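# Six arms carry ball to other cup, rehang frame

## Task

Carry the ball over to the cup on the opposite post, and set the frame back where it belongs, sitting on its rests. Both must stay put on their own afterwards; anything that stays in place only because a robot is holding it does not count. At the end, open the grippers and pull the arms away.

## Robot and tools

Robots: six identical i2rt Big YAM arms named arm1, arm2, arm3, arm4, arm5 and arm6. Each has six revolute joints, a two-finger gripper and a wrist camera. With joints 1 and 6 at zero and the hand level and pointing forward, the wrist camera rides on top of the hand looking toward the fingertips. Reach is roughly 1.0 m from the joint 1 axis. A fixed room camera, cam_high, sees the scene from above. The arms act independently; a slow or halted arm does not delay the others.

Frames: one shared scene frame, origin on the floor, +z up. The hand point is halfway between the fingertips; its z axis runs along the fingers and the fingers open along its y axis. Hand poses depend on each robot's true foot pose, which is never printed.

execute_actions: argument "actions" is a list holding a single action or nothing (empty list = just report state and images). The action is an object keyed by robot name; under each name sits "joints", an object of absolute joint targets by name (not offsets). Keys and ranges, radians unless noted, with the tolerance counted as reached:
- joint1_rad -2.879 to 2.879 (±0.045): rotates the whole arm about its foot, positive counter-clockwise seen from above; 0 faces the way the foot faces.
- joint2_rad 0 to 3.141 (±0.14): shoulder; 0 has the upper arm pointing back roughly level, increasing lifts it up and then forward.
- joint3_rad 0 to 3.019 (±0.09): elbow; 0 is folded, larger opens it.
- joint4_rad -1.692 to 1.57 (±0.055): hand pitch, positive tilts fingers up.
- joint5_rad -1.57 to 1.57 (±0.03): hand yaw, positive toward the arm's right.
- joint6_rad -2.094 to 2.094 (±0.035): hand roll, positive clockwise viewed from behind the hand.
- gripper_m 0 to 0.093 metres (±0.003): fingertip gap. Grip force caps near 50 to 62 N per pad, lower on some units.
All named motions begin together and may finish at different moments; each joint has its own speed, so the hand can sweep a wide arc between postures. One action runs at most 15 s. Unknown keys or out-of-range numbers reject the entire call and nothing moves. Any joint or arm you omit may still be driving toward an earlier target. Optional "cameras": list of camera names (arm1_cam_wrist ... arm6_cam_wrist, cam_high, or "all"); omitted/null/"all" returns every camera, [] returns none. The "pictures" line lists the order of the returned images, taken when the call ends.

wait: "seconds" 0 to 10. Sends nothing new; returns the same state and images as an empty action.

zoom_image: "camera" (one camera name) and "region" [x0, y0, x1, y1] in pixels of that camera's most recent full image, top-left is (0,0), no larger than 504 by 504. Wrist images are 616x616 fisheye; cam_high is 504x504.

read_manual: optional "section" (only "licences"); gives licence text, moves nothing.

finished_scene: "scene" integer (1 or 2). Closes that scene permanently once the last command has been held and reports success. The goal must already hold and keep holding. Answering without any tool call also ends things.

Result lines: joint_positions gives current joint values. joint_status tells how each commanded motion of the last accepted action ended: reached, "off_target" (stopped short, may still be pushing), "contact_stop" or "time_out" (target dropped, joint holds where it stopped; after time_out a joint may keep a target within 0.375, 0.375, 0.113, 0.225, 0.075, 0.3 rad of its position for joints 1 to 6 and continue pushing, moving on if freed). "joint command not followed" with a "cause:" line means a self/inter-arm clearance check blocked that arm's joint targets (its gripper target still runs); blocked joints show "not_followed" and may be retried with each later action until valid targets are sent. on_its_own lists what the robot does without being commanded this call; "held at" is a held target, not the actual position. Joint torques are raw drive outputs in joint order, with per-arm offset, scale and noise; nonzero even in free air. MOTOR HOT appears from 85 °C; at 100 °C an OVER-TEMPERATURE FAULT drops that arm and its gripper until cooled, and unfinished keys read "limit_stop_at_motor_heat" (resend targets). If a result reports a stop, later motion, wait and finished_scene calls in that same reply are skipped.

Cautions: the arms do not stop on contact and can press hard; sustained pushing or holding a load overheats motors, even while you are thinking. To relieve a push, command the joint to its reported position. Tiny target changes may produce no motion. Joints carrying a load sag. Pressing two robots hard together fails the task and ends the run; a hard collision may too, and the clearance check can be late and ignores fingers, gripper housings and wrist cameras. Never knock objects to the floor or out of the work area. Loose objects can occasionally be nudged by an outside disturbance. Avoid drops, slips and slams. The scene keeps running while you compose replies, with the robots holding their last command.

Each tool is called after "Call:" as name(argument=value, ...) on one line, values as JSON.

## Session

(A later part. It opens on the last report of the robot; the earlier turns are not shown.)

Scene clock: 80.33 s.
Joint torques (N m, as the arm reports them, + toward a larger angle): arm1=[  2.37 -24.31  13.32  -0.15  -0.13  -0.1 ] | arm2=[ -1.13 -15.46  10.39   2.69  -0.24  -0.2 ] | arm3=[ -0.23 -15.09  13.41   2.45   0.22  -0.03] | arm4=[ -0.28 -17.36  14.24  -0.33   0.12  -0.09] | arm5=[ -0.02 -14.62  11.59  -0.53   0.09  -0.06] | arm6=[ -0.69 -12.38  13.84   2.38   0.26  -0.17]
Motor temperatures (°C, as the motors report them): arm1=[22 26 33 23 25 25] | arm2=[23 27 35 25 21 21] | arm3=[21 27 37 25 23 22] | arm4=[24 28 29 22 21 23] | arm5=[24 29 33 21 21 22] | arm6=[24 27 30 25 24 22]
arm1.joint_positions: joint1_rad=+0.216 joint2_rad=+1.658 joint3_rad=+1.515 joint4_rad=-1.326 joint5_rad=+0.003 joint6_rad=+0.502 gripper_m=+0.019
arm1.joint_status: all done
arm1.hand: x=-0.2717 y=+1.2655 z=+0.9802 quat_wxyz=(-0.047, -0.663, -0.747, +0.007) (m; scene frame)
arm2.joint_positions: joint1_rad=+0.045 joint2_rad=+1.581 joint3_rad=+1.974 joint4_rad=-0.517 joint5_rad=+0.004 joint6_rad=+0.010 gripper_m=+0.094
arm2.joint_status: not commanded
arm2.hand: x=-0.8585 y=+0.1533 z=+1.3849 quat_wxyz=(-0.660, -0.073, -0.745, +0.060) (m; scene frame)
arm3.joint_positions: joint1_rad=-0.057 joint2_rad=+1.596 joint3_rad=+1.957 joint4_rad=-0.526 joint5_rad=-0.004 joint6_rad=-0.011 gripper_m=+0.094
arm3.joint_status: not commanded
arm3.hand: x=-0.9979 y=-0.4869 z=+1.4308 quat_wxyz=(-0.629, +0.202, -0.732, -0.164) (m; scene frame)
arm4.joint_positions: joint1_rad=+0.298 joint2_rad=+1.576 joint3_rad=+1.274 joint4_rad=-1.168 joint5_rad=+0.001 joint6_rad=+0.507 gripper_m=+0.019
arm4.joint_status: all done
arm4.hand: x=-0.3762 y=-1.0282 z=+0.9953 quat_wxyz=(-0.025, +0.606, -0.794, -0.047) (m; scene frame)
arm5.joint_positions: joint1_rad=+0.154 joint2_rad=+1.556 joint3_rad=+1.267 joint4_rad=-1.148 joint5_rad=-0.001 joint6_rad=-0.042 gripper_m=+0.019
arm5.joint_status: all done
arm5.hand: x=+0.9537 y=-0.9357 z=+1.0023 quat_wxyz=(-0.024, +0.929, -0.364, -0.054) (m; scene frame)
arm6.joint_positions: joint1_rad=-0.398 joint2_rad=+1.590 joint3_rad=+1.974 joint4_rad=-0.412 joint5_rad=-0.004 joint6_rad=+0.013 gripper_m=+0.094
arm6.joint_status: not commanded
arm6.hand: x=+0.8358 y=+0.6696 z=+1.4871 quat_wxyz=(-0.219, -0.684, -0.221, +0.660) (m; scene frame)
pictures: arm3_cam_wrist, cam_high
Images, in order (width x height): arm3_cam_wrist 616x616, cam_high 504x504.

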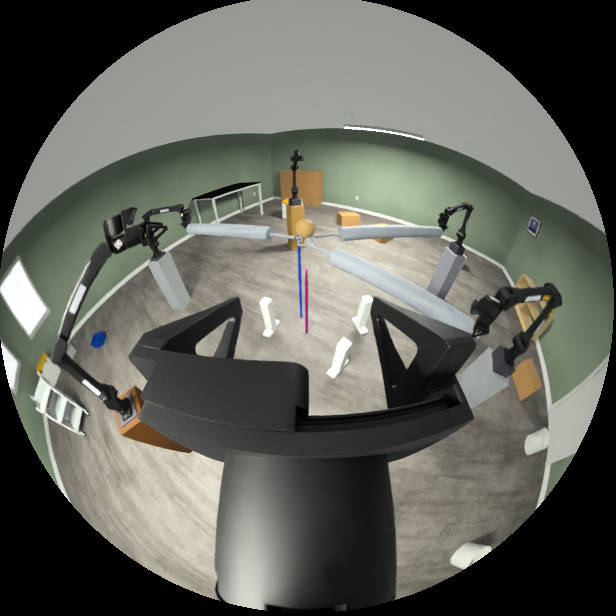

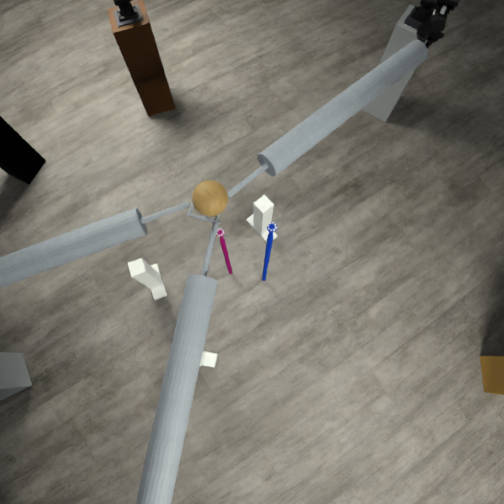

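Call:
execute_actions(actions=[{"arm1":{"joints":{"joint1_rad":0.35,"joint2_rad":1.59,"joint3_rad":1.575,"joint4_rad":-1.342,"joint6_rad":0.641}},"arm4":{"joints":{"joint1_rad":0.186,"joint2_rad":1.645,"joint3_rad":1.49,"joint4_rad":-1.214,"joint6_rad":0.383}},"arm5":{"joints":{"joint1_rad":0.008,"joint2_rad":1.55,"joint3_rad":1.34,"joint4_rad":-1.17,"joint6_rad":-0.185}}}], cameras=[])

Call:
execute_actions(actions=[{"arm1":{"joints":{"joint1_rad":0.483,"joint2_rad":1.60,"joint3_rad":1.59,"joint4_rad":-1.345,"joint6_rad":0.774}},"arm4":{"joints":{"joint1_rad":0.088,"joint2_rad":1.756,"joint3_rad":1.643,"joint4_rad":-1.253,"joint6_rad":0.285}},"arm5":{"joints":{"joint1_rad":-0.128,"joint2_rad":1.584,"joint3_rad":1.382,"joint4_rad":-1.177,"joint6_rad":-0.321}}}], cameras=["arm2_cam_wrist","arm3_cam_wrist","arm6_cam_wrist","cam_high"])

Call:
zoom_image(camera="arm2_cam_wrist", region=[230,190,350,310])

Call:
zoom_image(camera="arm3_cam_wrist", region=[250,190,370,310])

Call:
zoom_image(camera="arm6_cam_wrist", region=[255,220,375,340])

Scene clock: 93.00 s.
Joint torques (N m, as the arm reports them, + toward a larger angle): arm1=[  1.9  -25.43  12.26   0.33  -0.03  -0.1 ] | arm2=[ -1.32 -15.24  10.32   2.83  -0.23  -0.21] | arm3=[ -0.21 -15.1   13.42   2.45   0.22  -0.02] | arm4=[  0.05 -21.18  15.19   0.16   0.02  -0.01] | arm5=[  0.58 -13.59  12.09  -0.4    0.14   0.05] | arm6=[ -0.91 -12.59  13.64   2.46   0.27  -0.13]
Motor temperatures (°C, as the motors report them): arm1=[22 26 34 23 25 25] | arm2=[23 27 35 25 21 21] | arm3=[21 27 38 25 23 22] | arm4=[24 28 32 22 21 23] | arm5=[24 29 35 21 21 22] | arm6=[24 27 31 25 24 22]
arm1.joint_positions: joint1_rad=+0.357 joint2_rad=+1.658 joint3_rad=+1.515 joint4_rad=-1.333 joint5_rad=+0.003 joint6_rad=+0.638 gripper_m=+0.019
arm1.joint_status: all done
arm1.hand: x=-0.2158 y=+1.3138 z=+0.9809 quat_wxyz=(-0.045, -0.662, -0.749, -0.001) (m; scene frame)
arm2.joint_positions: joint1_rad=+0.045 joint2_rad=+1.581 joint3_rad=+1.974 joint4_rad=-0.517 joint5_rad=+0.004 joint6_rad=+0.010 gripper_m=+0.094
arm2.joint_status: not commanded
arm2.hand: x=-0.8585 y=+0.1533 z=+1.3849 quat_wxyz=(-0.660, -0.073, -0.745, +0.060) (m; scene frame)
arm3.joint_positions: joint1_rad=-0.057 joint2_rad=+1.596 joint3_rad=+1.957 joint4_rad=-0.526 joint5_rad=-0.004 joint6_rad=-0.011 gripper_m=+0.094
arm3.joint_status: not commanded
arm3.hand: x=-0.9979 y=-0.4869 z=+1.4308 quat_wxyz=(-0.629, +0.202, -0.732, -0.164) (m; scene frame)
arm4.joint_positions: joint1_rad=+0.175 joint2_rad=+1.694 joint3_rad=+1.401 joint4_rad=-1.203 joint5_rad=+0.003 joint6_rad=+0.383 gripper_m=+0.019
arm4.joint_status: all done
arm4.hand: x=-0.3218 y=-0.9795 z=+0.9874 quat_wxyz=(-0.024, +0.606, -0.794, -0.032) (m; scene frame)
arm5.joint_positions: joint1_rad=+0.004 joint2_rad=+1.563 joint3_rad=+1.273 joint4_rad=-1.153 joint5_rad=-0.003 joint6_rad=-0.192 gripper_m=+0.019
arm5.joint_status: all done
arm5.hand: x=+1.0077 y=-0.8883 z=+1.0012 quat_wxyz=(-0.031, +0.930, -0.363, -0.047) (m; scene frame)
arm6.joint_positions: joint1_rad=-0.398 joint2_rad=+1.590 joint3_rad=+1.974 joint4_rad=-0.412 joint5_rad=-0.004 joint6_rad=+0.013 gripper_m=+0.094
arm6.joint_status: not commanded
arm6.hand: x=+0.8358 y=+0.6696 z=+1.4871 quat_wxyz=(-0.219, -0.684, -0.221, +0.660) (m; scene frame)
pictures: none
No camera images: the call's "cameras" was empty. Leave "cameras" out to get every camera's image.

Scene clock: 94.97 s.
Joint torques (N m, as the arm reports them, + toward a larger angle): arm1=[  2.24 -23.51  13.29   0.53  -0.19   0.01] | arm2=[ -1.26 -15.09  10.33   2.68  -0.24  -0.17] | arm3=[ -0.2  -15.1   13.42   2.45   0.22  -0.03] | arm4=[  0.04 -23.41  15.4    0.31   0.06  -0.03] | arm5=[  0.46 -15.42  11.15  -0.13   0.21   0.02] | arm6=[ -0.76 -12.93  13.89   2.64   0.25  -0.19]
Motor temperatures (°C, as the motors report them): arm1=[22 26 35 23 25 25] | arm2=[23 27 35 25 21 21] | arm3=[21 27 38 25 23 22] | arm4=[24 28 32 22 21 23] | arm5=[24 29 35 21 21 22] | arm6=[24 27 31 25 24 22]
arm1.joint_positions: joint1_rad=+0.483 joint2_rad=+1.658 joint3_rad=+1.515 joint4_rad=-1.337 joint5_rad=+0.008 joint6_rad=+0.764 gripper_m=+0.019
arm1.joint_status: all done
arm1.hand: x=-0.1722 y=+1.3621 z=+0.9816 quat_wxyz=(-0.043, -0.662, -0.749, -0.004) (m; scene frame)
arm2.joint_positions: joint1_rad=+0.045 joint2_rad=+1.581 joint3_rad=+1.974 joint4_rad=-0.517 joint5_rad=+0.004 joint6_rad=+0.010 gripper_m=+0.094
arm2.joint_status: not commanded
arm2.hand: x=-0.8585 y=+0.1533 z=+1.3849 quat_wxyz=(-0.660, -0.073, -0.745, +0.060) (m; scene frame)
arm3.joint_positions: joint1_rad=-0.057 joint2_rad=+1.596 joint3_rad=+1.957 joint4_rad=-0.526 joint5_rad=-0.004 joint6_rad=-0.011 gripper_m=+0.094
arm3.joint_status: not commanded
arm3.hand: x=-0.9979 y=-0.4869 z=+1.4308 quat_wxyz=(-0.629, +0.202, -0.732, -0.164) (m; scene frame)
arm4.joint_positions: joint1_rad=+0.080 joint2_rad=+1.808 joint3_rad=+1.552 joint4_rad=-1.244 joint5_rad=+0.002 joint6_rad=+0.287 gripper_m=+0.019
arm4.joint_status: joint3_rad time_out (moved +0.152 of +0.242); the others done
arm4.on_its_own: joint3_rad reads +1.552 and still pushes toward +1.643 since a time_out
arm4.hand: x=-0.2738 y=-0.9322 z=+0.9867 quat_wxyz=(-0.026, +0.607, -0.794, -0.029) (m; scene frame)
arm5.joint_positions: joint1_rad=-0.132 joint2_rad=+1.602 joint3_rad=+1.328 joint4_rad=-1.164 joint5_rad=-0.005 joint6_rad=-0.329 gripper_m=+0.019
arm5.joint_status: all done
arm5.hand: x=+1.0548 y=-0.8377 z=+1.0042 quat_wxyz=(-0.039, +0.930, -0.363, -0.044) (m; scene frame)
arm6.joint_positions: joint1_rad=-0.398 joint2_rad=+1.590 joint3_rad=+1.974 joint4_rad=-0.412 joint5_rad=-0.004 joint6_rad=+0.013 gripper_m=+0.094
arm6.joint_status: not commanded
arm6.hand: x=+0.8358 y=+0.6696 z=+1.4871 quat_wxyz=(-0.219, -0.684, -0.221, +0.660) (m; scene frame)
pictures: arm2_cam_wrist, arm3_cam_wrist, arm6_cam_wrist, cam_high
Images, in order (width x height): arm2_cam_wrist 616x616, arm3_cam_wrist 616x616, arm6_cam_wrist 616x616, cam_high 504x504.

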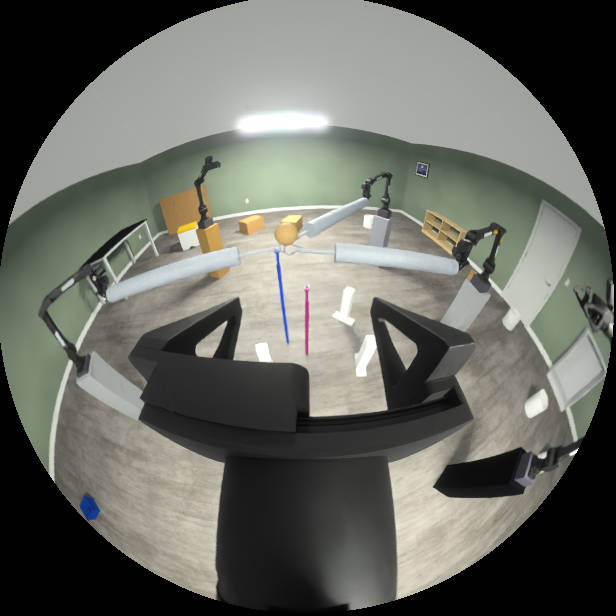

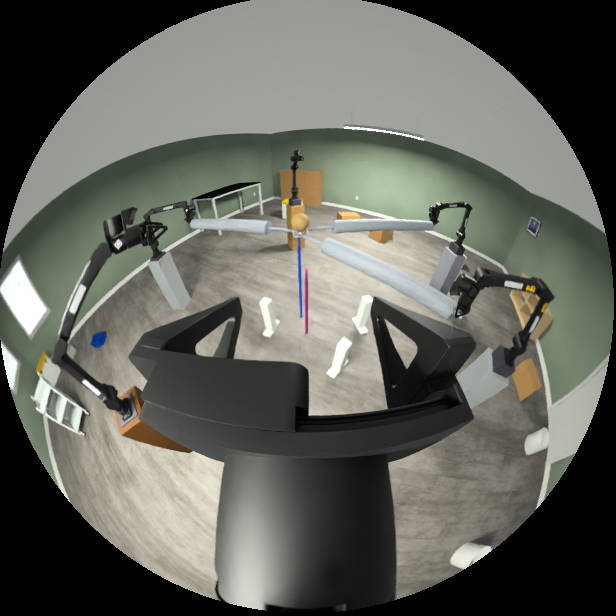

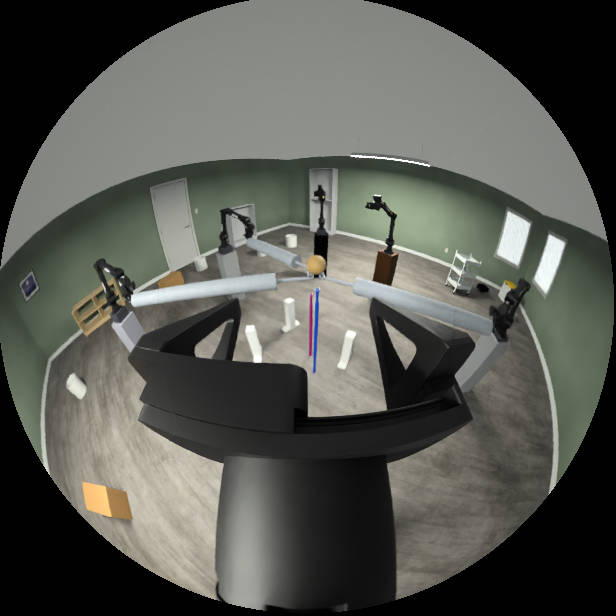

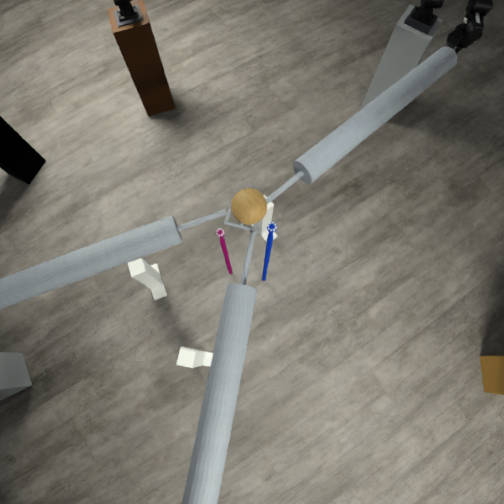

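Region (230, 190, 350, 310) of arm2_cam_wrist's 616x616 image, scaled by 4.200, with more detail than that image has.

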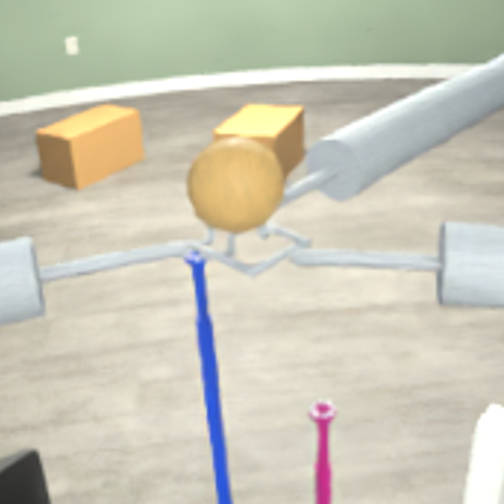

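Region (250, 190, 370, 310) of arm3_cam_wrist's 616x616 image, scaled by 4.200, with more detail than that image has.

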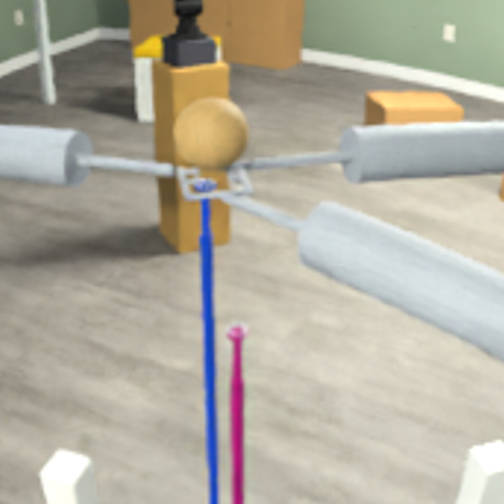

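Region (255, 220, 375, 340) of arm6_cam_wrist's 616x616 image, scaled by 4.200, with more detail than that image has.

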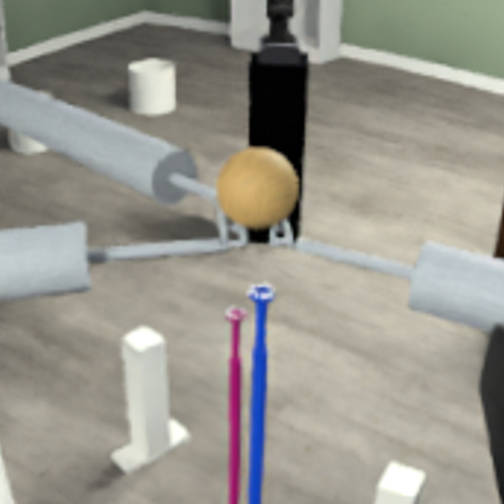

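Call:
execute_actions(actions=[{"arm1":{"joints":{"joint1_rad":0.636,"joint2_rad":1.645,"joint3_rad":1.66,"joint4_rad":-1.359,"joint6_rad":0.927}},"arm4":{"joints":{"joint1_rad":-0.01,"joint2_rad":1.88,"joint3_rad":1.875,"joint4_rad":-1.33,"joint6_rad":0.183}},"arm5":{"joints":{"joint1_rad":-0.282,"joint2_rad":1.65,"joint3_rad":1.465,"joint4_rad":-1.2,"joint6_rad":-0.477}}}], cameras=["arm2_cam_wrist","arm3_cam_wrist","arm6_cam_wrist"])

Call:
zoom_image(camera="arm2_cam_wrist", region=[230,190,350,310])

Call:
zoom_image(camera="arm3_cam_wrist", region=[250,190,370,310])

Call:
zoom_image(camera="arm6_cam_wrist", region=[255,220,375,340])

Scene clock: 105.60 s.
Joint torques (N m, as the arm reports them, + toward a larger angle): arm1=[  2.78 -25.2   13.7    0.36  -0.45  -0.02] | arm2=[ -1.23 -15.58  10.34   2.6   -0.23  -0.19] | arm3=[ -0.23 -15.11  13.41   2.46   0.22  -0.02] | arm4=[  0.07 -26.78  16.6    0.06   0.13  -0.05] | arm5=[  0.25 -16.67  10.94  -0.27   0.33   0.  ] | arm6=[ -0.8  -12.24  13.58   2.44   0.24  -0.17]
Motor temperatures (°C, as the motors report them): arm1=[22 26 36 23 25 25] | arm2=[23 27 36 25 21 21] | arm3=[21 27 38 25 23 22] | arm4=[24 29 34 22 21 23] | arm5=[24 29 35 21 21 22] | arm6=[24 27 31 25 24 22]
arm1.joint_positions: joint1_rad=+0.634 joint2_rad=+1.704 joint3_rad=+1.575 joint4_rad=-1.348 joint5_rad=+0.013 joint6_rad=+0.915 gripper_m=+0.019
arm1.joint_status: all done
arm1.hand: x=-0.1117 y=+1.4167 z=+0.9830 quat_wxyz=(-0.044, -0.662, -0.748, -0.009) (m; scene frame)
arm2.joint_positions: joint1_rad=+0.045 joint2_rad=+1.581 joint3_rad=+1.974 joint4_rad=-0.517 joint5_rad=+0.004 joint6_rad=+0.010 gripper_m=+0.094
arm2.joint_status: not commanded
arm2.hand: x=-0.8585 y=+0.1533 z=+1.3849 quat_wxyz=(-0.660, -0.073, -0.745, +0.060) (m; scene frame)
arm3.joint_positions: joint1_rad=-0.057 joint2_rad=+1.596 joint3_rad=+1.957 joint4_rad=-0.526 joint5_rad=-0.004 joint6_rad=-0.011 gripper_m=+0.094
arm3.joint_status: not commanded
arm3.hand: x=-0.9979 y=-0.4869 z=+1.4308 quat_wxyz=(-0.629, +0.202, -0.732, -0.164) (m; scene frame)
arm4.joint_positions: joint1_rad=-0.019 joint2_rad=+1.941 joint3_rad=+1.770 joint4_rad=-1.315 joint5_rad=+0.001 joint6_rad=+0.189 gripper_m=+0.019
arm4.joint_status: joint3_rad time_out (moved +0.217 of +0.323); the others done
arm4.on_its_own: joint3_rad reads +1.770 and still pushes toward +1.875 since a time_out
arm4.hand: x=-0.2137 y=-0.8786 z=+0.9949 quat_wxyz=(-0.032, +0.606, -0.794, -0.032) (m; scene frame)
arm5.joint_positions: joint1_rad=-0.284 joint2_rad=+1.675 joint3_rad=+1.413 joint4_rad=-1.189 joint5_rad=-0.008 joint6_rad=-0.481 gripper_m=+0.019
arm5.joint_status: all done
arm5.hand: x=+1.1149 y=-0.7826 z=+1.0021 quat_wxyz=(-0.040, +0.930, -0.363, -0.035) (m; scene frame)
arm6.joint_positions: joint1_rad=-0.398 joint2_rad=+1.590 joint3_rad=+1.974 joint4_rad=-0.412 joint5_rad=-0.004 joint6_rad=+0.013 gripper_m=+0.094
arm6.joint_status: not commanded
arm6.hand: x=+0.8358 y=+0.6696 z=+1.4871 quat_wxyz=(-0.219, -0.684, -0.221, +0.660) (m; scene frame)
pictures: arm2_cam_wrist, arm3_cam_wrist, arm6_cam_wrist
Images, in order (width x height): arm2_cam_wrist 616x616, arm3_cam_wrist 616x616, arm6_cam_wrist 616x616.

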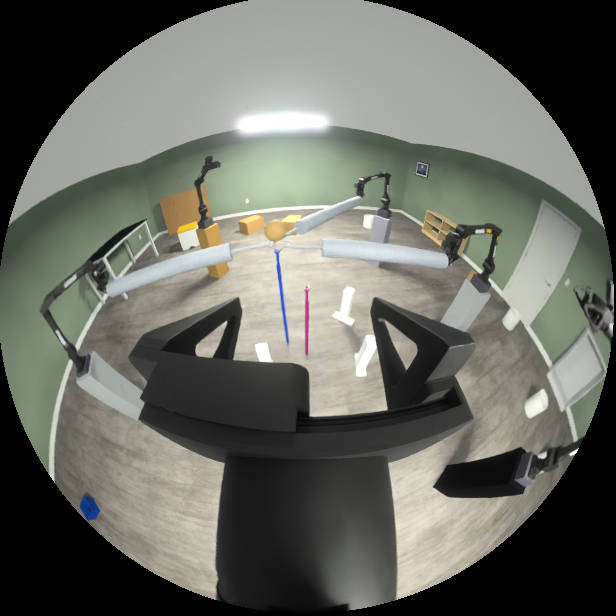

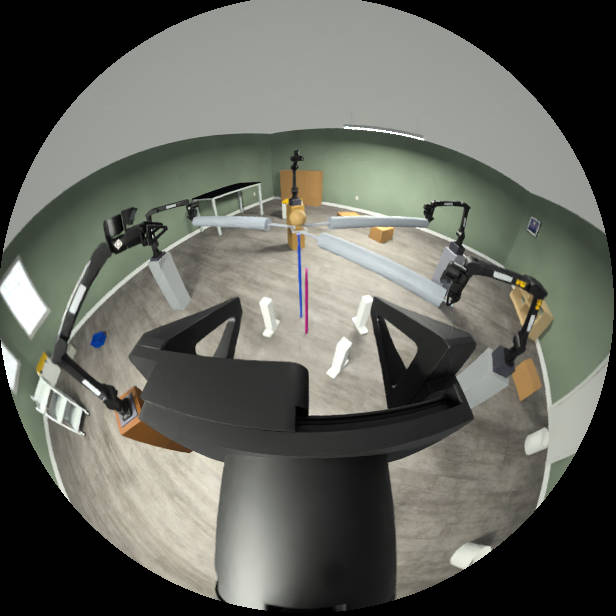

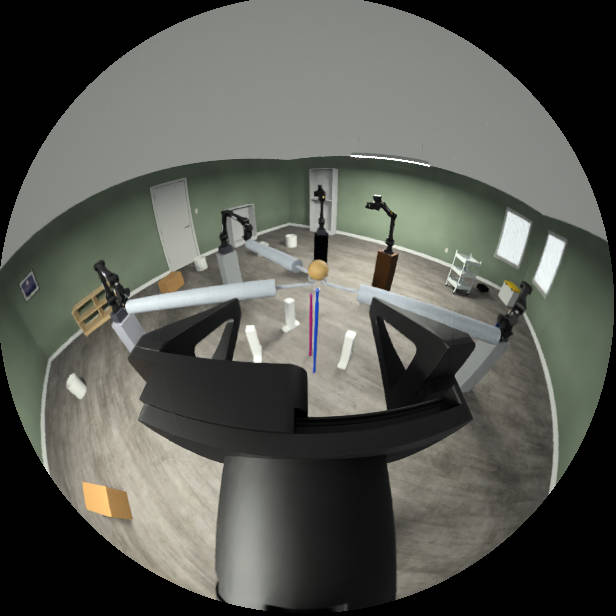

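Region (230, 190, 350, 310) of arm2_cam_wrist's 616x616 image, scaled by 4.200, with more detail than that image has.

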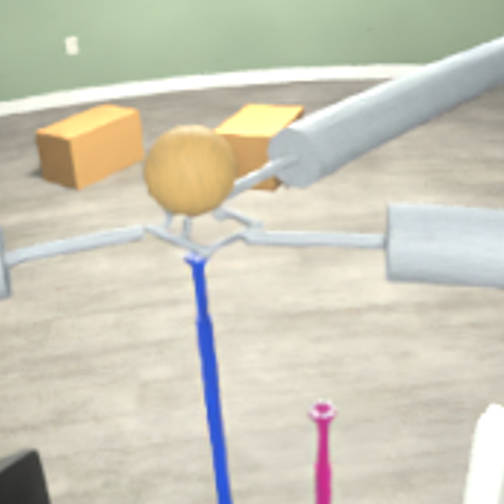

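Region (250, 190, 370, 310) of arm3_cam_wrist's 616x616 image, scaled by 4.200, with more detail than that image has.

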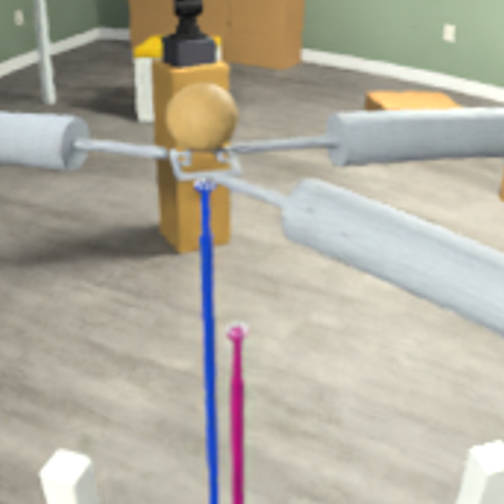

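Region (255, 220, 375, 340) of arm6_cam_wrist's 616x616 image, scaled by 4.200, with more detail than that image has.

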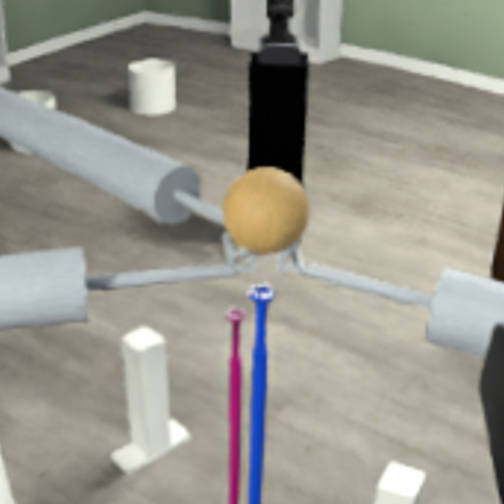

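Call:
execute_actions(actions=[{"arm1":{"joints":{"joint2_rad":1.667,"joint3_rad":1.505,"joint4_rad":-1.205}},"arm4":{"joints":{"joint2_rad":1.902,"joint3_rad":1.72,"joint4_rad":-1.17}},"arm5":{"joints":{"joint2_rad":1.693,"joint3_rad":1.33,"joint4_rad":-1.036}}}], cameras=["arm2_cam_wrist","arm6_cam_wrist"])

Call:
zoom_image(camera="arm2_cam_wrist", region=[230,190,350,310])

Call:
zoom_image(camera="arm6_cam_wrist", region=[255,220,375,340])

Scene clock: 113.77 s.
Joint torques (N m, as the arm reports them, + toward a larger angle): arm1=[  2.05 -25.86  10.63   1.17  -0.33   0.  ] | arm2=[ -1.52 -15.24  10.32   2.72  -0.22  -0.21] | arm3=[ -0.22 -15.15  13.43   2.45   0.22  -0.03] | arm4=[  0.11 -26.57  11.31   1.6    0.18  -0.07] | arm5=[  0.73 -17.51   7.31   0.83   0.44   0.  ] | arm6=[  0.1  -11.85  13.87   2.46   0.26  -0.13]
Motor temperatures (°C, as the motors report them): arm1=[22 26 36 23 25 25] | arm2=[23 28 36 25 21 21] | arm3=[21 27 38 25 23 22] | arm4=[24 29 36 22 21 23] | arm5=[24 29 35 21 21 22] | arm6=[24 27 31 25 24 22]
arm1.joint_positions: joint1_rad=+0.633 joint2_rad=+1.734 joint3_rad=+1.465 joint4_rad=-1.213 joint5_rad=+0.009 joint6_rad=+0.917 gripper_m=+0.019
arm1.joint_status: all done
arm1.hand: x=-0.1121 y=+1.4181 z=+0.9266 quat_wxyz=(-0.041, -0.663, -0.748, -0.010) (m; scene frame)
arm2.joint_positions: joint1_rad=+0.045 joint2_rad=+1.581 joint3_rad=+1.974 joint4_rad=-0.517 joint5_rad=+0.004 joint6_rad=+0.010 gripper_m=+0.094
arm2.joint_status: not commanded
arm2.hand: x=-0.8585 y=+0.1533 z=+1.3849 quat_wxyz=(-0.660, -0.073, -0.745, +0.060) (m; scene frame)
arm3.joint_positions: joint1_rad=-0.057 joint2_rad=+1.596 joint3_rad=+1.957 joint4_rad=-0.526 joint5_rad=-0.004 joint6_rad=-0.011 gripper_m=+0.094
arm3.joint_status: not commanded
arm3.hand: x=-0.9979 y=-0.4869 z=+1.4308 quat_wxyz=(-0.629, +0.202, -0.732, -0.164) (m; scene frame)
arm4.joint_positions: joint1_rad=-0.019 joint2_rad=+1.964 joint3_rad=+1.686 joint4_rad=-1.192 joint5_rad=-0.001 joint6_rad=+0.190 gripper_m=+0.019
arm4.joint_status: all done
arm4.hand: x=-0.2137 y=-0.8758 z=+0.9510 quat_wxyz=(-0.037, +0.606, -0.794, -0.039) (m; scene frame)
arm5.joint_positions: joint1_rad=-0.284 joint2_rad=+1.720 joint3_rad=+1.323 joint4_rad=-1.045 joint5_rad=-0.010 joint6_rad=-0.480 gripper_m=+0.019
arm5.joint_status: all done
arm5.hand: x=+1.1146 y=-0.7815 z=+0.9486 quat_wxyz=(-0.044, +0.930, -0.363, -0.038) (m; scene frame)
arm6.joint_positions: joint1_rad=-0.398 joint2_rad=+1.590 joint3_rad=+1.974 joint4_rad=-0.412 joint5_rad=-0.004 joint6_rad=+0.013 gripper_m=+0.094
arm6.joint_status: not commanded
arm6.hand: x=+0.8358 y=+0.6696 z=+1.4871 quat_wxyz=(-0.219, -0.684, -0.221, +0.660) (m; scene frame)
pictures: arm2_cam_wrist, arm6_cam_wrist
Images, in order (width x height): arm2_cam_wrist 616x616, arm6_cam_wrist 616x616.

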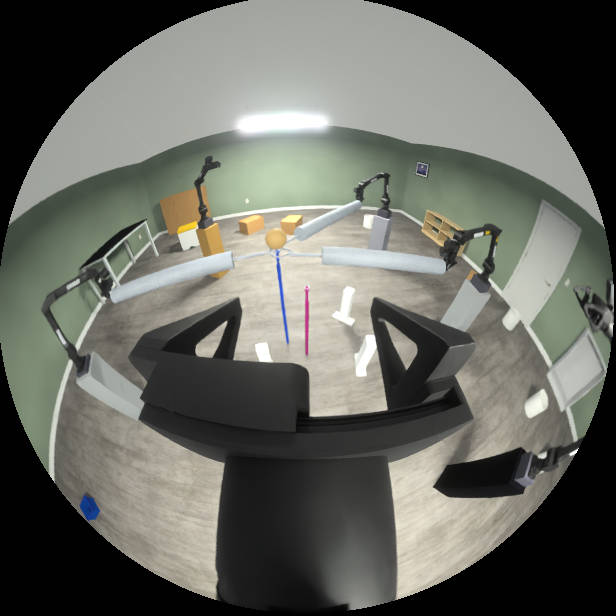

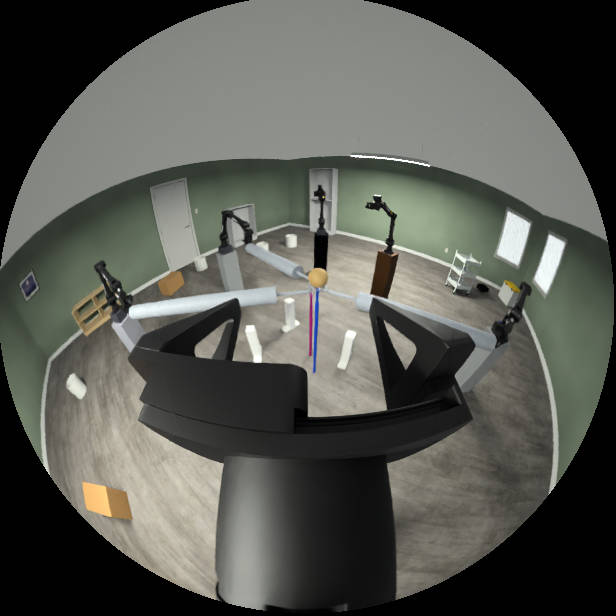

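Region (230, 190, 350, 310) of arm2_cam_wrist's 616x616 image, scaled by 4.200, with more detail than that image has.

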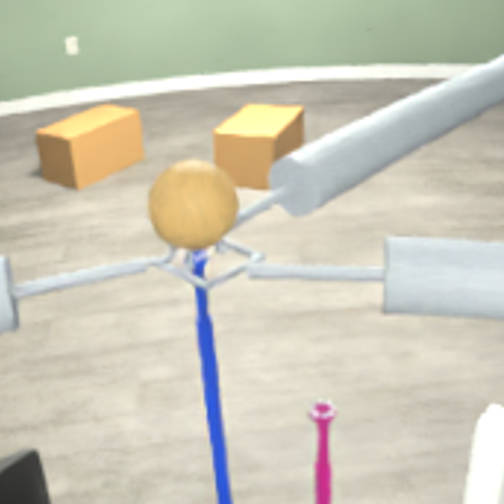

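Region (255, 220, 375, 340) of arm6_cam_wrist's 616x616 image, scaled by 4.200, with more detail than that image has.

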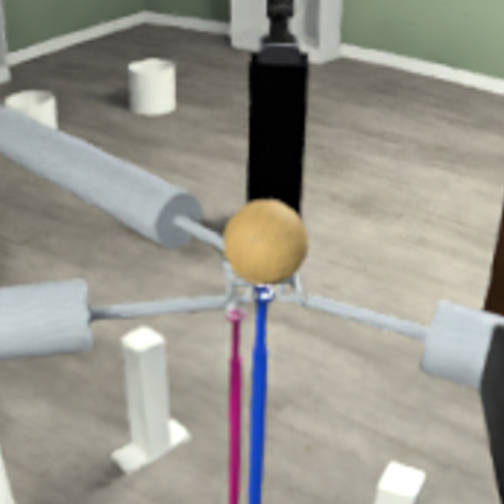

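Good. Midpoint (.47), then .44.

Call:
execute_actions(actions=[{"arm1":{"joints":{"joint2_rad":1.685,"joint3_rad":1.462,"joint4_rad":-1.13}},"arm4":{"joints":{"joint2_rad":1.928,"joint3_rad":1.675,"joint4_rad":-1.095}},"arm5":{"joints":{"joint2_rad":1.728,"joint3_rad":1.28,"joint4_rad":-0.96}}}], cameras=[])

Call:
execute_actions(actions=[{"arm1":{"joints":{"joint2_rad":1.72,"joint3_rad":1.395,"joint4_rad":-1.03}},"arm4":{"joints":{"joint2_rad":1.967,"joint3_rad":1.622,"joint4_rad":-1.005}},"arm5":{"joints":{"joint2_rad":1.778,"joint3_rad":1.232,"joint4_rad":-0.862}}}], cameras=["arm2_cam_wrist","arm6_cam_wrist"])

Call:
zoom_image(camera="arm2_cam_wrist", region=[230,190,350,310])

Call:
zoom_image(camera="arm6_cam_wrist", region=[255,220,375,340])

Scene clock: 120.50 s.
Joint torques (N m, as the arm reports them, + toward a larger angle): arm1=[  1.61 -25.53   9.83   1.91  -0.31  -0.04] | arm2=[ -1.35 -15.76  10.4    2.84  -0.19  -0.2 ] | arm3=[ -0.22 -15.13  13.42   2.45   0.22  -0.03] | arm4=[  0.18 -25.61  10.9    2.17   0.18  -0.06] | arm5=[  0.46 -16.6    6.72   0.79   0.48   0.01] | arm6=[ -0.87 -12.46  13.9    2.39   0.18  -0.15]
Motor temperatures (°C, as the motors report them): arm1=[22 26 35 23 25 25] | arm2=[23 28 36 25 21 21] | arm3=[21 27 38 25 23 22] | arm4=[24 30 35 22 21 23] | arm5=[24 29 34 21 22 22] | arm6=[24 27 31 25 24 22]
arm1.joint_positions: joint1_rad=+0.633 joint2_rad=+1.737 joint3_rad=+1.429 joint4_rad=-1.153 joint5_rad=+0.009 joint6_rad=+0.917 gripper_m=+0.019
arm1.joint_status: all done
arm1.hand: x=-0.1105 y=+1.4174 z=+0.9123 quat_wxyz=(-0.052, -0.662, -0.747, -0.012) (m; scene frame)
arm2.joint_positions: joint1_rad=+0.045 joint2_rad=+1.581 joint3_rad=+1.974 joint4_rad=-0.517 joint5_rad=+0.004 joint6_rad=+0.010 gripper_m=+0.094
arm2.joint_status: not commanded
arm2.hand: x=-0.8585 y=+0.1533 z=+1.3849 quat_wxyz=(-0.660, -0.073, -0.745, +0.060) (m; scene frame)
arm3.joint_positions: joint1_rad=-0.057 joint2_rad=+1.596 joint3_rad=+1.957 joint4_rad=-0.526 joint5_rad=-0.004 joint6_rad=-0.011 gripper_m=+0.094
arm3.joint_status: not commanded
arm3.hand: x=-0.9979 y=-0.4869 z=+1.4308 quat_wxyz=(-0.629, +0.202, -0.732, -0.164) (m; scene frame)
arm4.joint_positions: joint1_rad=-0.019 joint2_rad=+1.975 joint3_rad=+1.645 joint4_rad=-1.128 joint5_rad=-0.001 joint6_rad=+0.190 gripper_m=+0.019
arm4.joint_status: all done
arm4.hand: x=-0.2136 y=-0.8754 z=+0.9298 quat_wxyz=(-0.041, +0.605, -0.794, -0.043) (m; scene frame)
arm5.joint_positions: joint1_rad=-0.283 joint2_rad=+1.743 joint3_rad=+1.278 joint4_rad=-0.971 joint5_rad=-0.011 joint6_rad=-0.480 gripper_m=+0.019
arm5.joint_status: all done
arm5.hand: x=+1.1149 y=-0.7827 z=+0.9221 quat_wxyz=(-0.045, +0.930, -0.363, -0.041) (m; scene frame)
arm6.joint_positions: joint1_rad=-0.398 joint2_rad=+1.590 joint3_rad=+1.974 joint4_rad=-0.412 joint5_rad=-0.004 joint6_rad=+0.013 gripper_m=+0.094
arm6.joint_status: not commanded
arm6.hand: x=+0.8358 y=+0.6696 z=+1.4871 quat_wxyz=(-0.219, -0.684, -0.221, +0.660) (m; scene frame)
pictures: none
No camera images: the call's "cameras" was empty. Leave "cameras" out to get every camera's image.

Scene clock: 121.37 s.
Joint torques (N m, as the arm reports them, + toward a larger angle): arm1=[  2.45 -24.16   9.59   1.8   -0.2   -0.04] | arm2=[ -1.05 -15.42  10.25   2.81  -0.23  -0.18] | arm3=[ -0.19 -15.09  13.41   2.45   0.22  -0.02] | arm4=[  0.09 -25.44  10.4    1.91   0.2   -0.08] | arm5=[ -0.24 -17.34   6.47   0.65   0.46   0.03] | arm6=[ -0.38 -12.14  13.82   2.64   0.23  -0.15]
Motor temperatures (°C, as the motors report them): arm1=[22 26 35 23 25 25] | arm2=[23 28 36 25 21 21] | arm3=[21 27 38 25 23 22] | arm4=[24 30 34 22 21 23] | arm5=[24 29 34 21 22 22] | arm6=[24 27 31 25 24 22]
arm1.joint_positions: joint1_rad=+0.633 joint2_rad=+1.768 joint3_rad=+1.365 joint4_rad=-1.051 joint5_rad=+0.007 joint6_rad=+0.917 gripper_m=+0.019
arm1.joint_status: all done
arm1.hand: x=-0.1096 y=+1.4179 z=+0.8745 quat_wxyz=(-0.055, -0.662, -0.747, -0.014) (m; scene frame)
arm2.joint_positions: joint1_rad=+0.045 joint2_rad=+1.581 joint3_rad=+1.974 joint4_rad=-0.517 joint5_rad=+0.004 joint6_rad=+0.010 gripper_m=+0.094
arm2.joint_status: not commanded
arm2.hand: x=-0.8585 y=+0.1533 z=+1.3849 quat_wxyz=(-0.660, -0.073, -0.745, +0.060) (m; scene frame)
arm3.joint_positions: joint1_rad=-0.057 joint2_rad=+1.596 joint3_rad=+1.957 joint4_rad=-0.526 joint5_rad=-0.004 joint6_rad=-0.011 gripper_m=+0.094
arm3.joint_status: not commanded
arm3.hand: x=-0.9979 y=-0.4869 z=+1.4308 quat_wxyz=(-0.629, +0.202, -0.732, -0.164) (m; scene frame)
arm4.joint_positions: joint1_rad=-0.019 joint2_rad=+2.015 joint3_rad=+1.595 joint4_rad=-1.033 joint5_rad=-0.001 joint6_rad=+0.190 gripper_m=+0.019
arm4.joint_status: all done
arm4.hand: x=-0.2133 y=-0.8738 z=+0.8894 quat_wxyz=(-0.043, +0.605, -0.794, -0.045) (m; scene frame)
arm5.joint_positions: joint1_rad=-0.283 joint2_rad=+1.796 joint3_rad=+1.232 joint4_rad=-0.871 joint5_rad=-0.011 joint6_rad=-0.479 gripper_m=+0.019
arm5.joint_status: all done
arm5.hand: x=+1.1151 y=-0.7828 z=+0.8817 quat_wxyz=(-0.045, +0.930, -0.363, -0.041) (m; scene frame)
arm6.joint_positions: joint1_rad=-0.398 joint2_rad=+1.590 joint3_rad=+1.974 joint4_rad=-0.412 joint5_rad=-0.004 joint6_rad=+0.013 gripper_m=+0.094
arm6.joint_status: not commanded
arm6.hand: x=+0.8358 y=+0.6696 z=+1.4871 quat_wxyz=(-0.219, -0.684, -0.221, +0.660) (m; scene frame)
pictures: arm2_cam_wrist, arm6_cam_wrist
Images, in order (width x height): arm2_cam_wrist 616x616, arm6_cam_wrist 616x616.

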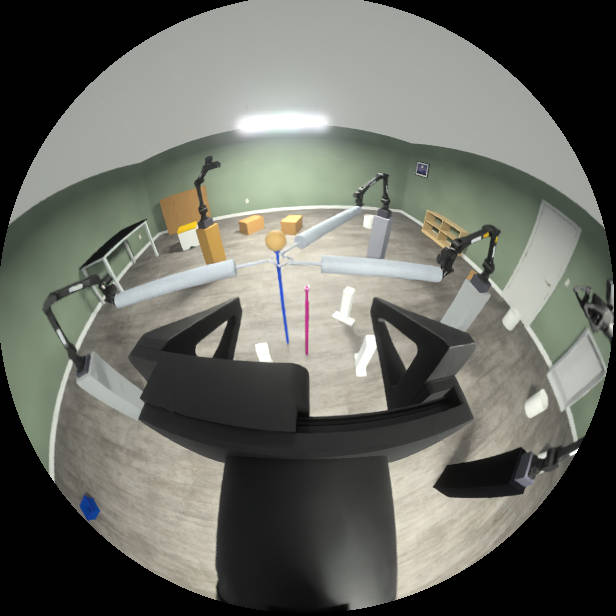

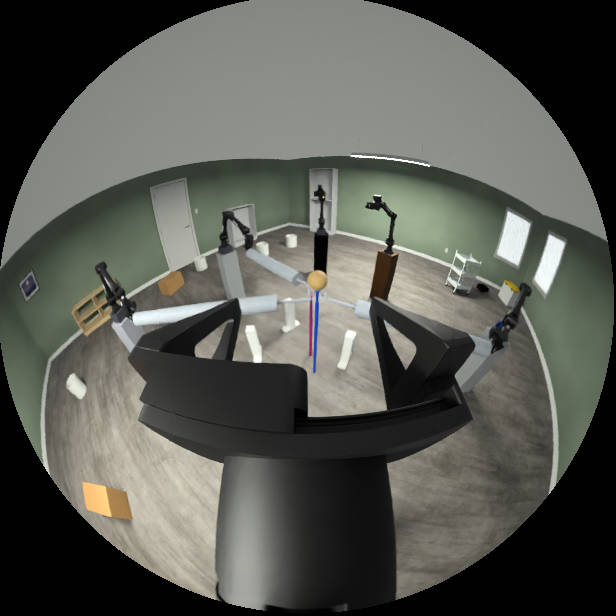

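Region (230, 190, 350, 310) of arm2_cam_wrist's 616x616 image, scaled by 4.200, with more detail than that image has.

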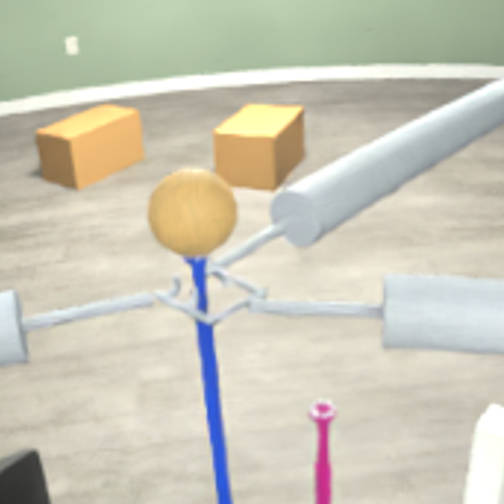

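Region (255, 220, 375, 340) of arm6_cam_wrist's 616x616 image, scaled by 4.200, with more detail than that image has.

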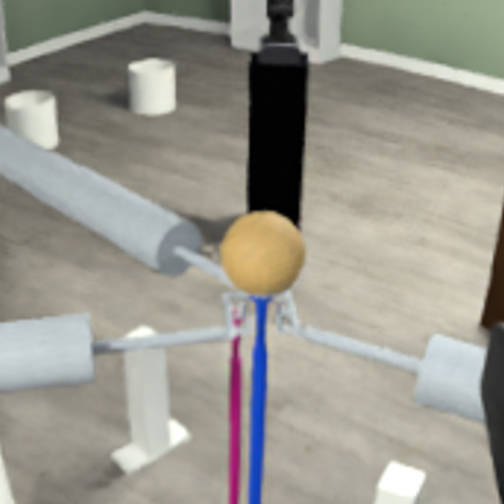

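Call:
execute_actions(actions=[{"arm1":{"joints":{"joint1_rad":0.483,"joint2_rad":1.70,"joint3_rad":1.31,"joint4_rad":-0.985,"joint6_rad":0.774}},"arm4":{"joints":{"joint1_rad":0.088,"joint2_rad":1.875,"joint3_rad":1.41,"joint4_rad":-0.912,"joint6_rad":0.285}},"arm5":{"joints":{"joint1_rad":-0.128,"joint2_rad":1.75,"joint3_rad":1.15,"joint4_rad":-0.815,"joint6_rad":-0.321}}}], cameras=[])

Call:
execute_actions(actions=[{"arm1":{"joints":{"joint1_rad":0.35,"joint2_rad":1.695,"joint3_rad":1.30,"joint4_rad":-0.985,"joint6_rad":0.641}},"arm4":{"joints":{"joint1_rad":0.186,"joint2_rad":1.78,"joint3_rad":1.258,"joint4_rad":-0.86,"joint6_rad":0.383}},"arm5":{"joints":{"joint1_rad":0.008,"joint2_rad":1.72,"joint3_rad":1.11,"joint4_rad":-0.8,"joint6_rad":-0.185}}}], cameras=[])

Call:
execute_actions(actions=[{"arm1":{"joints":{"joint1_rad":0.217,"joint2_rad":1.735,"joint3_rad":1.30,"joint4_rad":-0.94,"joint6_rad":0.508}},"arm4":{"joints":{"joint1_rad":0.30,"joint2_rad":1.735,"joint3_rad":1.115,"joint4_rad":-0.77,"joint6_rad":0.497}},"arm5":{"joints":{"joint1_rad":0.1515,"joint2_rad":1.748,"joint3_rad":1.085,"joint4_rad":-0.745,"joint6_rad":-0.0415}}}], cameras=[])

Call:
execute_actions(actions=[{"arm1":{"joints":{"joint1_rad":0.016,"joint2_rad":1.822,"joint3_rad":1.385,"joint4_rad":-0.925,"joint6_rad":0.307}},"arm4":{"joints":{"joint1_rad":0.519,"joint2_rad":1.678,"joint3_rad":0.955,"joint4_rad":-0.675,"joint6_rad":0.716}},"arm5":{"joints":{"joint1_rad":0.377,"joint2_rad":1.808,"joint3_rad":1.135,"joint4_rad":-0.712,"joint6_rad":0.184}}}], cameras=["cam_high","arm2_cam_wrist"])

Scene clock: 134.87 s.
Joint torques (N m, as the arm reports them, + toward a larger angle): arm1=[  2.57 -24.75   9.55   1.06   0.07   0.06] | arm2=[ -1.49 -15.65  10.25   2.75  -0.25  -0.17] | arm3=[ -0.2  -15.1   13.42   2.44   0.22  -0.02] | arm4=[ -0.54 -23.63   9.87   1.69   0.14  -0.13] | arm5=[ -0.36 -17.88   6.16   0.13   0.2   -0.06] | arm6=[ -1.   -11.69  13.71   2.7    0.22  -0.15]
Motor temperatures (°C, as the motors report them): arm1=[22 26 34 23 25 25] | arm2=[23 28 36 25 21 21] | arm3=[21 27 39 25 23 22] | arm4=[24 30 33 22 21 23] | arm5=[24 30 32 21 22 22] | arm6=[24 27 32 25 24 22]
arm1.joint_positions: joint1_rad=+0.475 joint2_rad=+1.760 joint3_rad=+1.279 joint4_rad=-0.992 joint5_rad=+0.000 joint6_rad=+0.761 gripper_m=+0.019
arm1.joint_status: all done
arm1.hand: x=-0.1738 y=+1.3625 z=+0.8471 quat_wxyz=(-0.046, -0.663, -0.747, -0.008) (m; scene frame)
arm2.joint_positions: joint1_rad=+0.045 joint2_rad=+1.581 joint3_rad=+1.974 joint4_rad=-0.517 joint5_rad=+0.004 joint6_rad=+0.010 gripper_m=+0.094
arm2.joint_status: not commanded
arm2.hand: x=-0.8585 y=+0.1533 z=+1.3849 quat_wxyz=(-0.660, -0.073, -0.745, +0.060) (m; scene frame)
arm3.joint_positions: joint1_rad=-0.057 joint2_rad=+1.596 joint3_rad=+1.957 joint4_rad=-0.526 joint5_rad=-0.004 joint6_rad=-0.011 gripper_m=+0.094
arm3.joint_status: not commanded
arm3.hand: x=-0.9979 y=-0.4869 z=+1.4308 quat_wxyz=(-0.629, +0.202, -0.732, -0.164) (m; scene frame)
arm4.joint_positions: joint1_rad=+0.089 joint2_rad=+1.923 joint3_rad=+1.384 joint4_rad=-0.937 joint5_rad=+0.001 joint6_rad=+0.300 gripper_m=+0.019
arm4.joint_status: all done
arm4.hand: x=-0.2783 y=-0.9281 z=+0.8674 quat_wxyz=(-0.032, +0.605, -0.795, -0.039) (m; scene frame)
arm5.joint_positions: joint1_rad=-0.121 joint2_rad=+1.788 joint3_rad=+1.145 joint4_rad=-0.812 joint5_rad=-0.004 joint6_rad=-0.315 gripper_m=+0.019
arm5.joint_status: all done
arm5.hand: x=+1.0505 y=-0.8396 z=+0.8572 quat_wxyz=(-0.033, +0.930, -0.364, -0.038) (m; scene frame)
arm6.joint_positions: joint1_rad=-0.398 joint2_rad=+1.590 joint3_rad=+1.974 joint4_rad=-0.412 joint5_rad=-0.004 joint6_rad=+0.013 gripper_m=+0.094
arm6.joint_status: not commanded
arm6.hand: x=+0.8358 y=+0.6696 z=+1.4871 quat_wxyz=(-0.219, -0.684, -0.221, +0.660) (m; scene frame)
pictures: none
No camera images: the call's "cameras" was empty. Leave "cameras" out to get every camera's image.

Scene clock: 135.90 s.
Joint torques (N m, as the arm reports them, + toward a larger angle): arm1=[  2.58 -25.29   9.53   0.95   0.22  -0.06] | arm2=[ -1.81 -15.76  10.27   2.69  -0.23  -0.19] | arm3=[ -0.21 -15.11  13.41   2.45   0.22  -0.03] | arm4=[ -0.81 -20.58   9.57   1.59   0.1   -0.16] | arm5=[ -0.4  -16.65   6.36   0.17   0.09  -0.1 ] | arm6=[ -0.82 -12.37  13.77   2.56   0.26  -0.19]
Motor temperatures (°C, as the motors report them): arm1=[22 26 34 23 25 25] | arm2=[23 28 36 25 21 21] | arm3=[21 27 39 25 23 22] | arm4=[24 30 33 22 21 23] | arm5=[24 30 32 21 22 22] | arm6=[24 27 32 25 24 22]
arm1.joint_positions: joint1_rad=+0.345 joint2_rad=+1.754 joint3_rad=+1.269 joint4_rad=-0.988 joint5_rad=-0.005 joint6_rad=+0.631 gripper_m=+0.019
arm1.joint_status: all done
arm1.hand: x=-0.2219 y=+1.3155 z=+0.8457 quat_wxyz=(-0.046, -0.663, -0.747, -0.004) (m; scene frame)
arm2.joint_positions: joint1_rad=+0.045 joint2_rad=+1.581 joint3_rad=+1.974 joint4_rad=-0.517 joint5_rad=+0.004 joint6_rad=+0.010 gripper_m=+0.094
arm2.joint_status: not commanded
arm2.hand: x=-0.8585 y=+0.1533 z=+1.3849 quat_wxyz=(-0.660, -0.073, -0.745, +0.060) (m; scene frame)
arm3.joint_positions: joint1_rad=-0.057 joint2_rad=+1.596 joint3_rad=+1.957 joint4_rad=-0.526 joint5_rad=-0.004 joint6_rad=-0.011 gripper_m=+0.094
arm3.joint_status: not commanded
arm3.hand: x=-0.9979 y=-0.4869 z=+1.4308 quat_wxyz=(-0.629, +0.202, -0.732, -0.164) (m; scene frame)
arm4.joint_positions: joint1_rad=+0.188 joint2_rad=+1.816 joint3_rad=+1.233 joint4_rad=-0.881 joint5_rad=+0.002 joint6_rad=+0.401 gripper_m=+0.019
arm4.joint_status: all done
arm4.hand: x=-0.3289 y=-0.9748 z=+0.8716 quat_wxyz=(-0.031, +0.604, -0.795, -0.047) (m; scene frame)
arm5.joint_positions: joint1_rad=+0.017 joint2_rad=+1.756 joint3_rad=+1.104 joint4_rad=-0.797 joint5_rad=-0.002 joint6_rad=-0.178 gripper_m=+0.019
arm5.joint_status: all done
arm5.hand: x=+0.9999 y=-0.8871 z=+0.8590 quat_wxyz=(-0.029, +0.930, -0.364, -0.045) (m; scene frame)
arm6.joint_positions: joint1_rad=-0.398 joint2_rad=+1.590 joint3_rad=+1.974 joint4_rad=-0.412 joint5_rad=-0.004 joint6_rad=+0.013 gripper_m=+0.094
arm6.joint_status: not commanded
arm6.hand: x=+0.8358 y=+0.6696 z=+1.4871 quat_wxyz=(-0.219, -0.684, -0.221, +0.660) (m; scene frame)
pictures: none
No camera images: the call's "cameras" was empty. Leave "cameras" out to get every camera's image.

Scene clock: 136.93 s.
Joint torques (N m, as the arm reports them, + toward a larger angle): arm1=[  2.78 -22.73   9.41   1.96   0.27   0.09] | arm2=[ -1.74 -15.03  10.29   2.77  -0.25  -0.19] | arm3=[ -0.21 -15.07  13.42   2.45   0.22  -0.02] | arm4=[ -0.97 -19.46   8.77   1.57  -0.06  -0.15] | arm5=[  0.01 -14.56   6.39   1.05  -0.24  -0.04] | arm6=[ -0.4  -12.55  13.72   2.47   0.21  -0.15]
Motor temperatures (°C, as the motors report them): arm1=[22 26 34 23 25 25] | arm2=[23 28 36 25 21 21] | arm3=[21 27 39 25 23 22] | arm4=[24 30 32 22 21 23] | arm5=[24 30 32 21 22 22] | arm6=[24 27 32 25 24 22]
arm1.joint_positions: joint1_rad=+0.210 joint2_rad=+1.768 joint3_rad=+1.269 joint4_rad=-0.961 joint5_rad=-0.007 joint6_rad=+0.494 gripper_m=+0.019
arm1.joint_status: all done
arm1.hand: x=-0.2726 y=+1.2669 z=+0.8385 quat_wxyz=(-0.052, -0.662, -0.748, +0.003) (m; scene frame)
arm2.joint_positions: joint1_rad=+0.045 joint2_rad=+1.581 joint3_rad=+1.974 joint4_rad=-0.517 joint5_rad=+0.004 joint6_rad=+0.010 gripper_m=+0.094
arm2.joint_status: not commanded
arm2.hand: x=-0.8585 y=+0.1533 z=+1.3849 quat_wxyz=(-0.660, -0.073, -0.745, +0.060) (m; scene frame)
arm3.joint_positions: joint1_rad=-0.057 joint2_rad=+1.596 joint3_rad=+1.957 joint4_rad=-0.526 joint5_rad=-0.004 joint6_rad=-0.011 gripper_m=+0.094
arm3.joint_status: not commanded
arm3.hand: x=-0.9979 y=-0.4869 z=+1.4308 quat_wxyz=(-0.629, +0.202, -0.732, -0.164) (m; scene frame)
arm4.joint_positions: joint1_rad=+0.304 joint2_rad=+1.775 joint3_rad=+1.094 joint4_rad=-0.792 joint5_rad=+0.005 joint6_rad=+0.514 gripper_m=+0.019
arm4.joint_status: all done
arm4.hand: x=-0.3786 y=-1.0233 z=+0.8470 quat_wxyz=(-0.026, +0.605, -0.794, -0.045) (m; scene frame)
arm5.joint_positions: joint1_rad=+0.160 joint2_rad=+1.756 joint3_rad=+1.077 joint4_rad=-0.762 joint5_rad=+0.005 joint6_rad=-0.037 gripper_m=+0.019
arm5.joint_status: all done
arm5.hand: x=+0.9512 y=-0.9356 z=+0.8509 quat_wxyz=(-0.026, +0.930, -0.363, -0.051) (m; scene frame)
arm6.joint_positions: joint1_rad=-0.398 joint2_rad=+1.590 joint3_rad=+1.974 joint4_rad=-0.412 joint5_rad=-0.004 joint6_rad=+0.013 gripper_m=+0.094
arm6.joint_status: not commanded
arm6.hand: x=+0.8358 y=+0.6696 z=+1.4871 quat_wxyz=(-0.219, -0.684, -0.221, +0.660) (m; scene frame)
pictures: none
No camera images: the call's "cameras" was empty. Leave "cameras" out to get every camera's image.

Scene clock: 138.10 s.
Joint torques (N m, as the arm reports them, + toward a larger angle): arm1=[  3.53 -26.    11.07   0.46   0.21  -0.03] | arm2=[ -1.46 -15.5   10.32   2.64  -0.25  -0.23] | arm3=[ -0.15 -15.11  13.42   2.45   0.22  -0.03] | arm4=[ -0.94 -16.6    8.25   1.4    0.    -0.17] | arm5=[  0.2  -16.44   7.97   0.31  -0.34  -0.02] | arm6=[ -0.85 -12.23  13.92   2.58   0.27  -0.17]
Motor temperatures (°C, as the motors report them): arm1=[22 26 34 23 25 25] | arm2=[23 28 36 25 21 21] | arm3=[21 27 39 25 23 22] | arm4=[24 30 32 22 21 23] | arm5=[24 30 32 21 22 22] | arm6=[24 27 32 25 24 22]
arm1.joint_positions: joint1_rad=+0.007 joint2_rad=+1.873 joint3_rad=+1.328 joint4_rad=-0.919 joint5_rad=-0.005 joint6_rad=+0.291 gripper_m=+0.019
arm1.joint_status: all done
arm1.hand: x=-0.3542 y=+1.1898 z=+0.8055 quat_wxyz=(-0.047, -0.662, -0.748, +0.014) (m; scene frame)
arm2.joint_positions: joint1_rad=+0.045 joint2_rad=+1.581 joint3_rad=+1.974 joint4_rad=-0.517 joint5_rad=+0.004 joint6_rad=+0.010 gripper_m=+0.094
arm2.joint_status: not commanded
arm2.hand: x=-0.8585 y=+0.1533 z=+1.3849 quat_wxyz=(-0.660, -0.073, -0.745, +0.060) (m; scene frame)
arm3.joint_positions: joint1_rad=-0.057 joint2_rad=+1.596 joint3_rad=+1.957 joint4_rad=-0.526 joint5_rad=-0.004 joint6_rad=-0.011 gripper_m=+0.094
arm3.joint_status: not commanded
arm3.hand: x=-0.9979 y=-0.4869 z=+1.4308 quat_wxyz=(-0.629, +0.202, -0.732, -0.164) (m; scene frame)
arm4.joint_positions: joint1_rad=+0.527 joint2_rad=+1.708 joint3_rad=+0.934 joint4_rad=-0.692 joint5_rad=+0.004 joint6_rad=+0.734 gripper_m=+0.019
arm4.joint_status: all done
arm4.hand: x=-0.4589 y=-1.1020 z=+0.8284 quat_wxyz=(-0.016, +0.606, -0.793, -0.052) (m; scene frame)
arm5.joint_positions: joint1_rad=+0.383 joint2_rad=+1.826 joint3_rad=+1.101 joint4_rad=-0.715 joint5_rad=+0.008 joint6_rad=+0.182 gripper_m=+0.019
arm5.joint_status: all done
arm5.hand: x=+0.8727 y=-1.0128 z=+0.8267 quat_wxyz=(-0.014, +0.930, -0.362, -0.056) (m; scene frame)
arm6.joint_positions: joint1_rad=-0.398 joint2_rad=+1.590 joint3_rad=+1.974 joint4_rad=-0.412 joint5_rad=-0.004 joint6_rad=+0.013 gripper_m=+0.094
arm6.joint_status: not commanded
arm6.hand: x=+0.8358 y=+0.6696 z=+1.4871 quat_wxyz=(-0.219, -0.684, -0.221, +0.660) (m; scene frame)
pictures: arm2_cam_wrist, cam_high
Images, in order (width x height): arm2_cam_wrist 616x616, cam_high 504x504.

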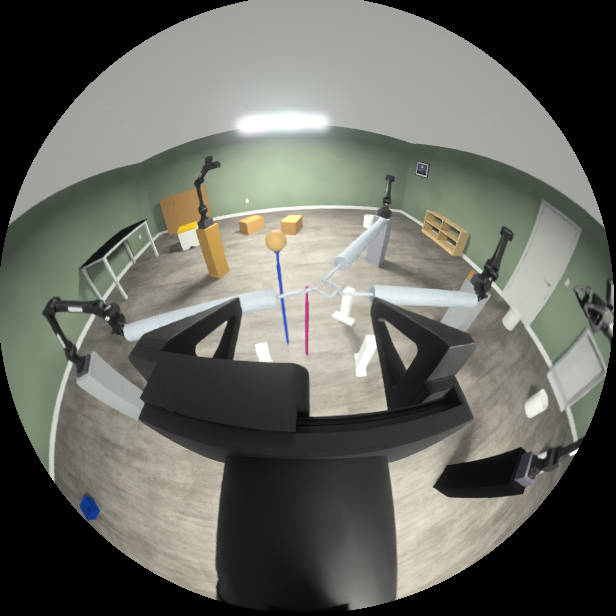

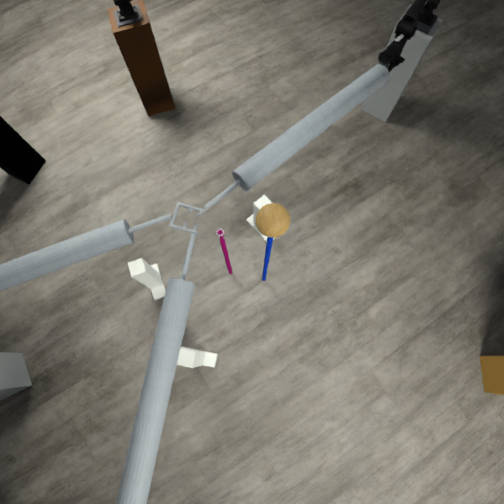

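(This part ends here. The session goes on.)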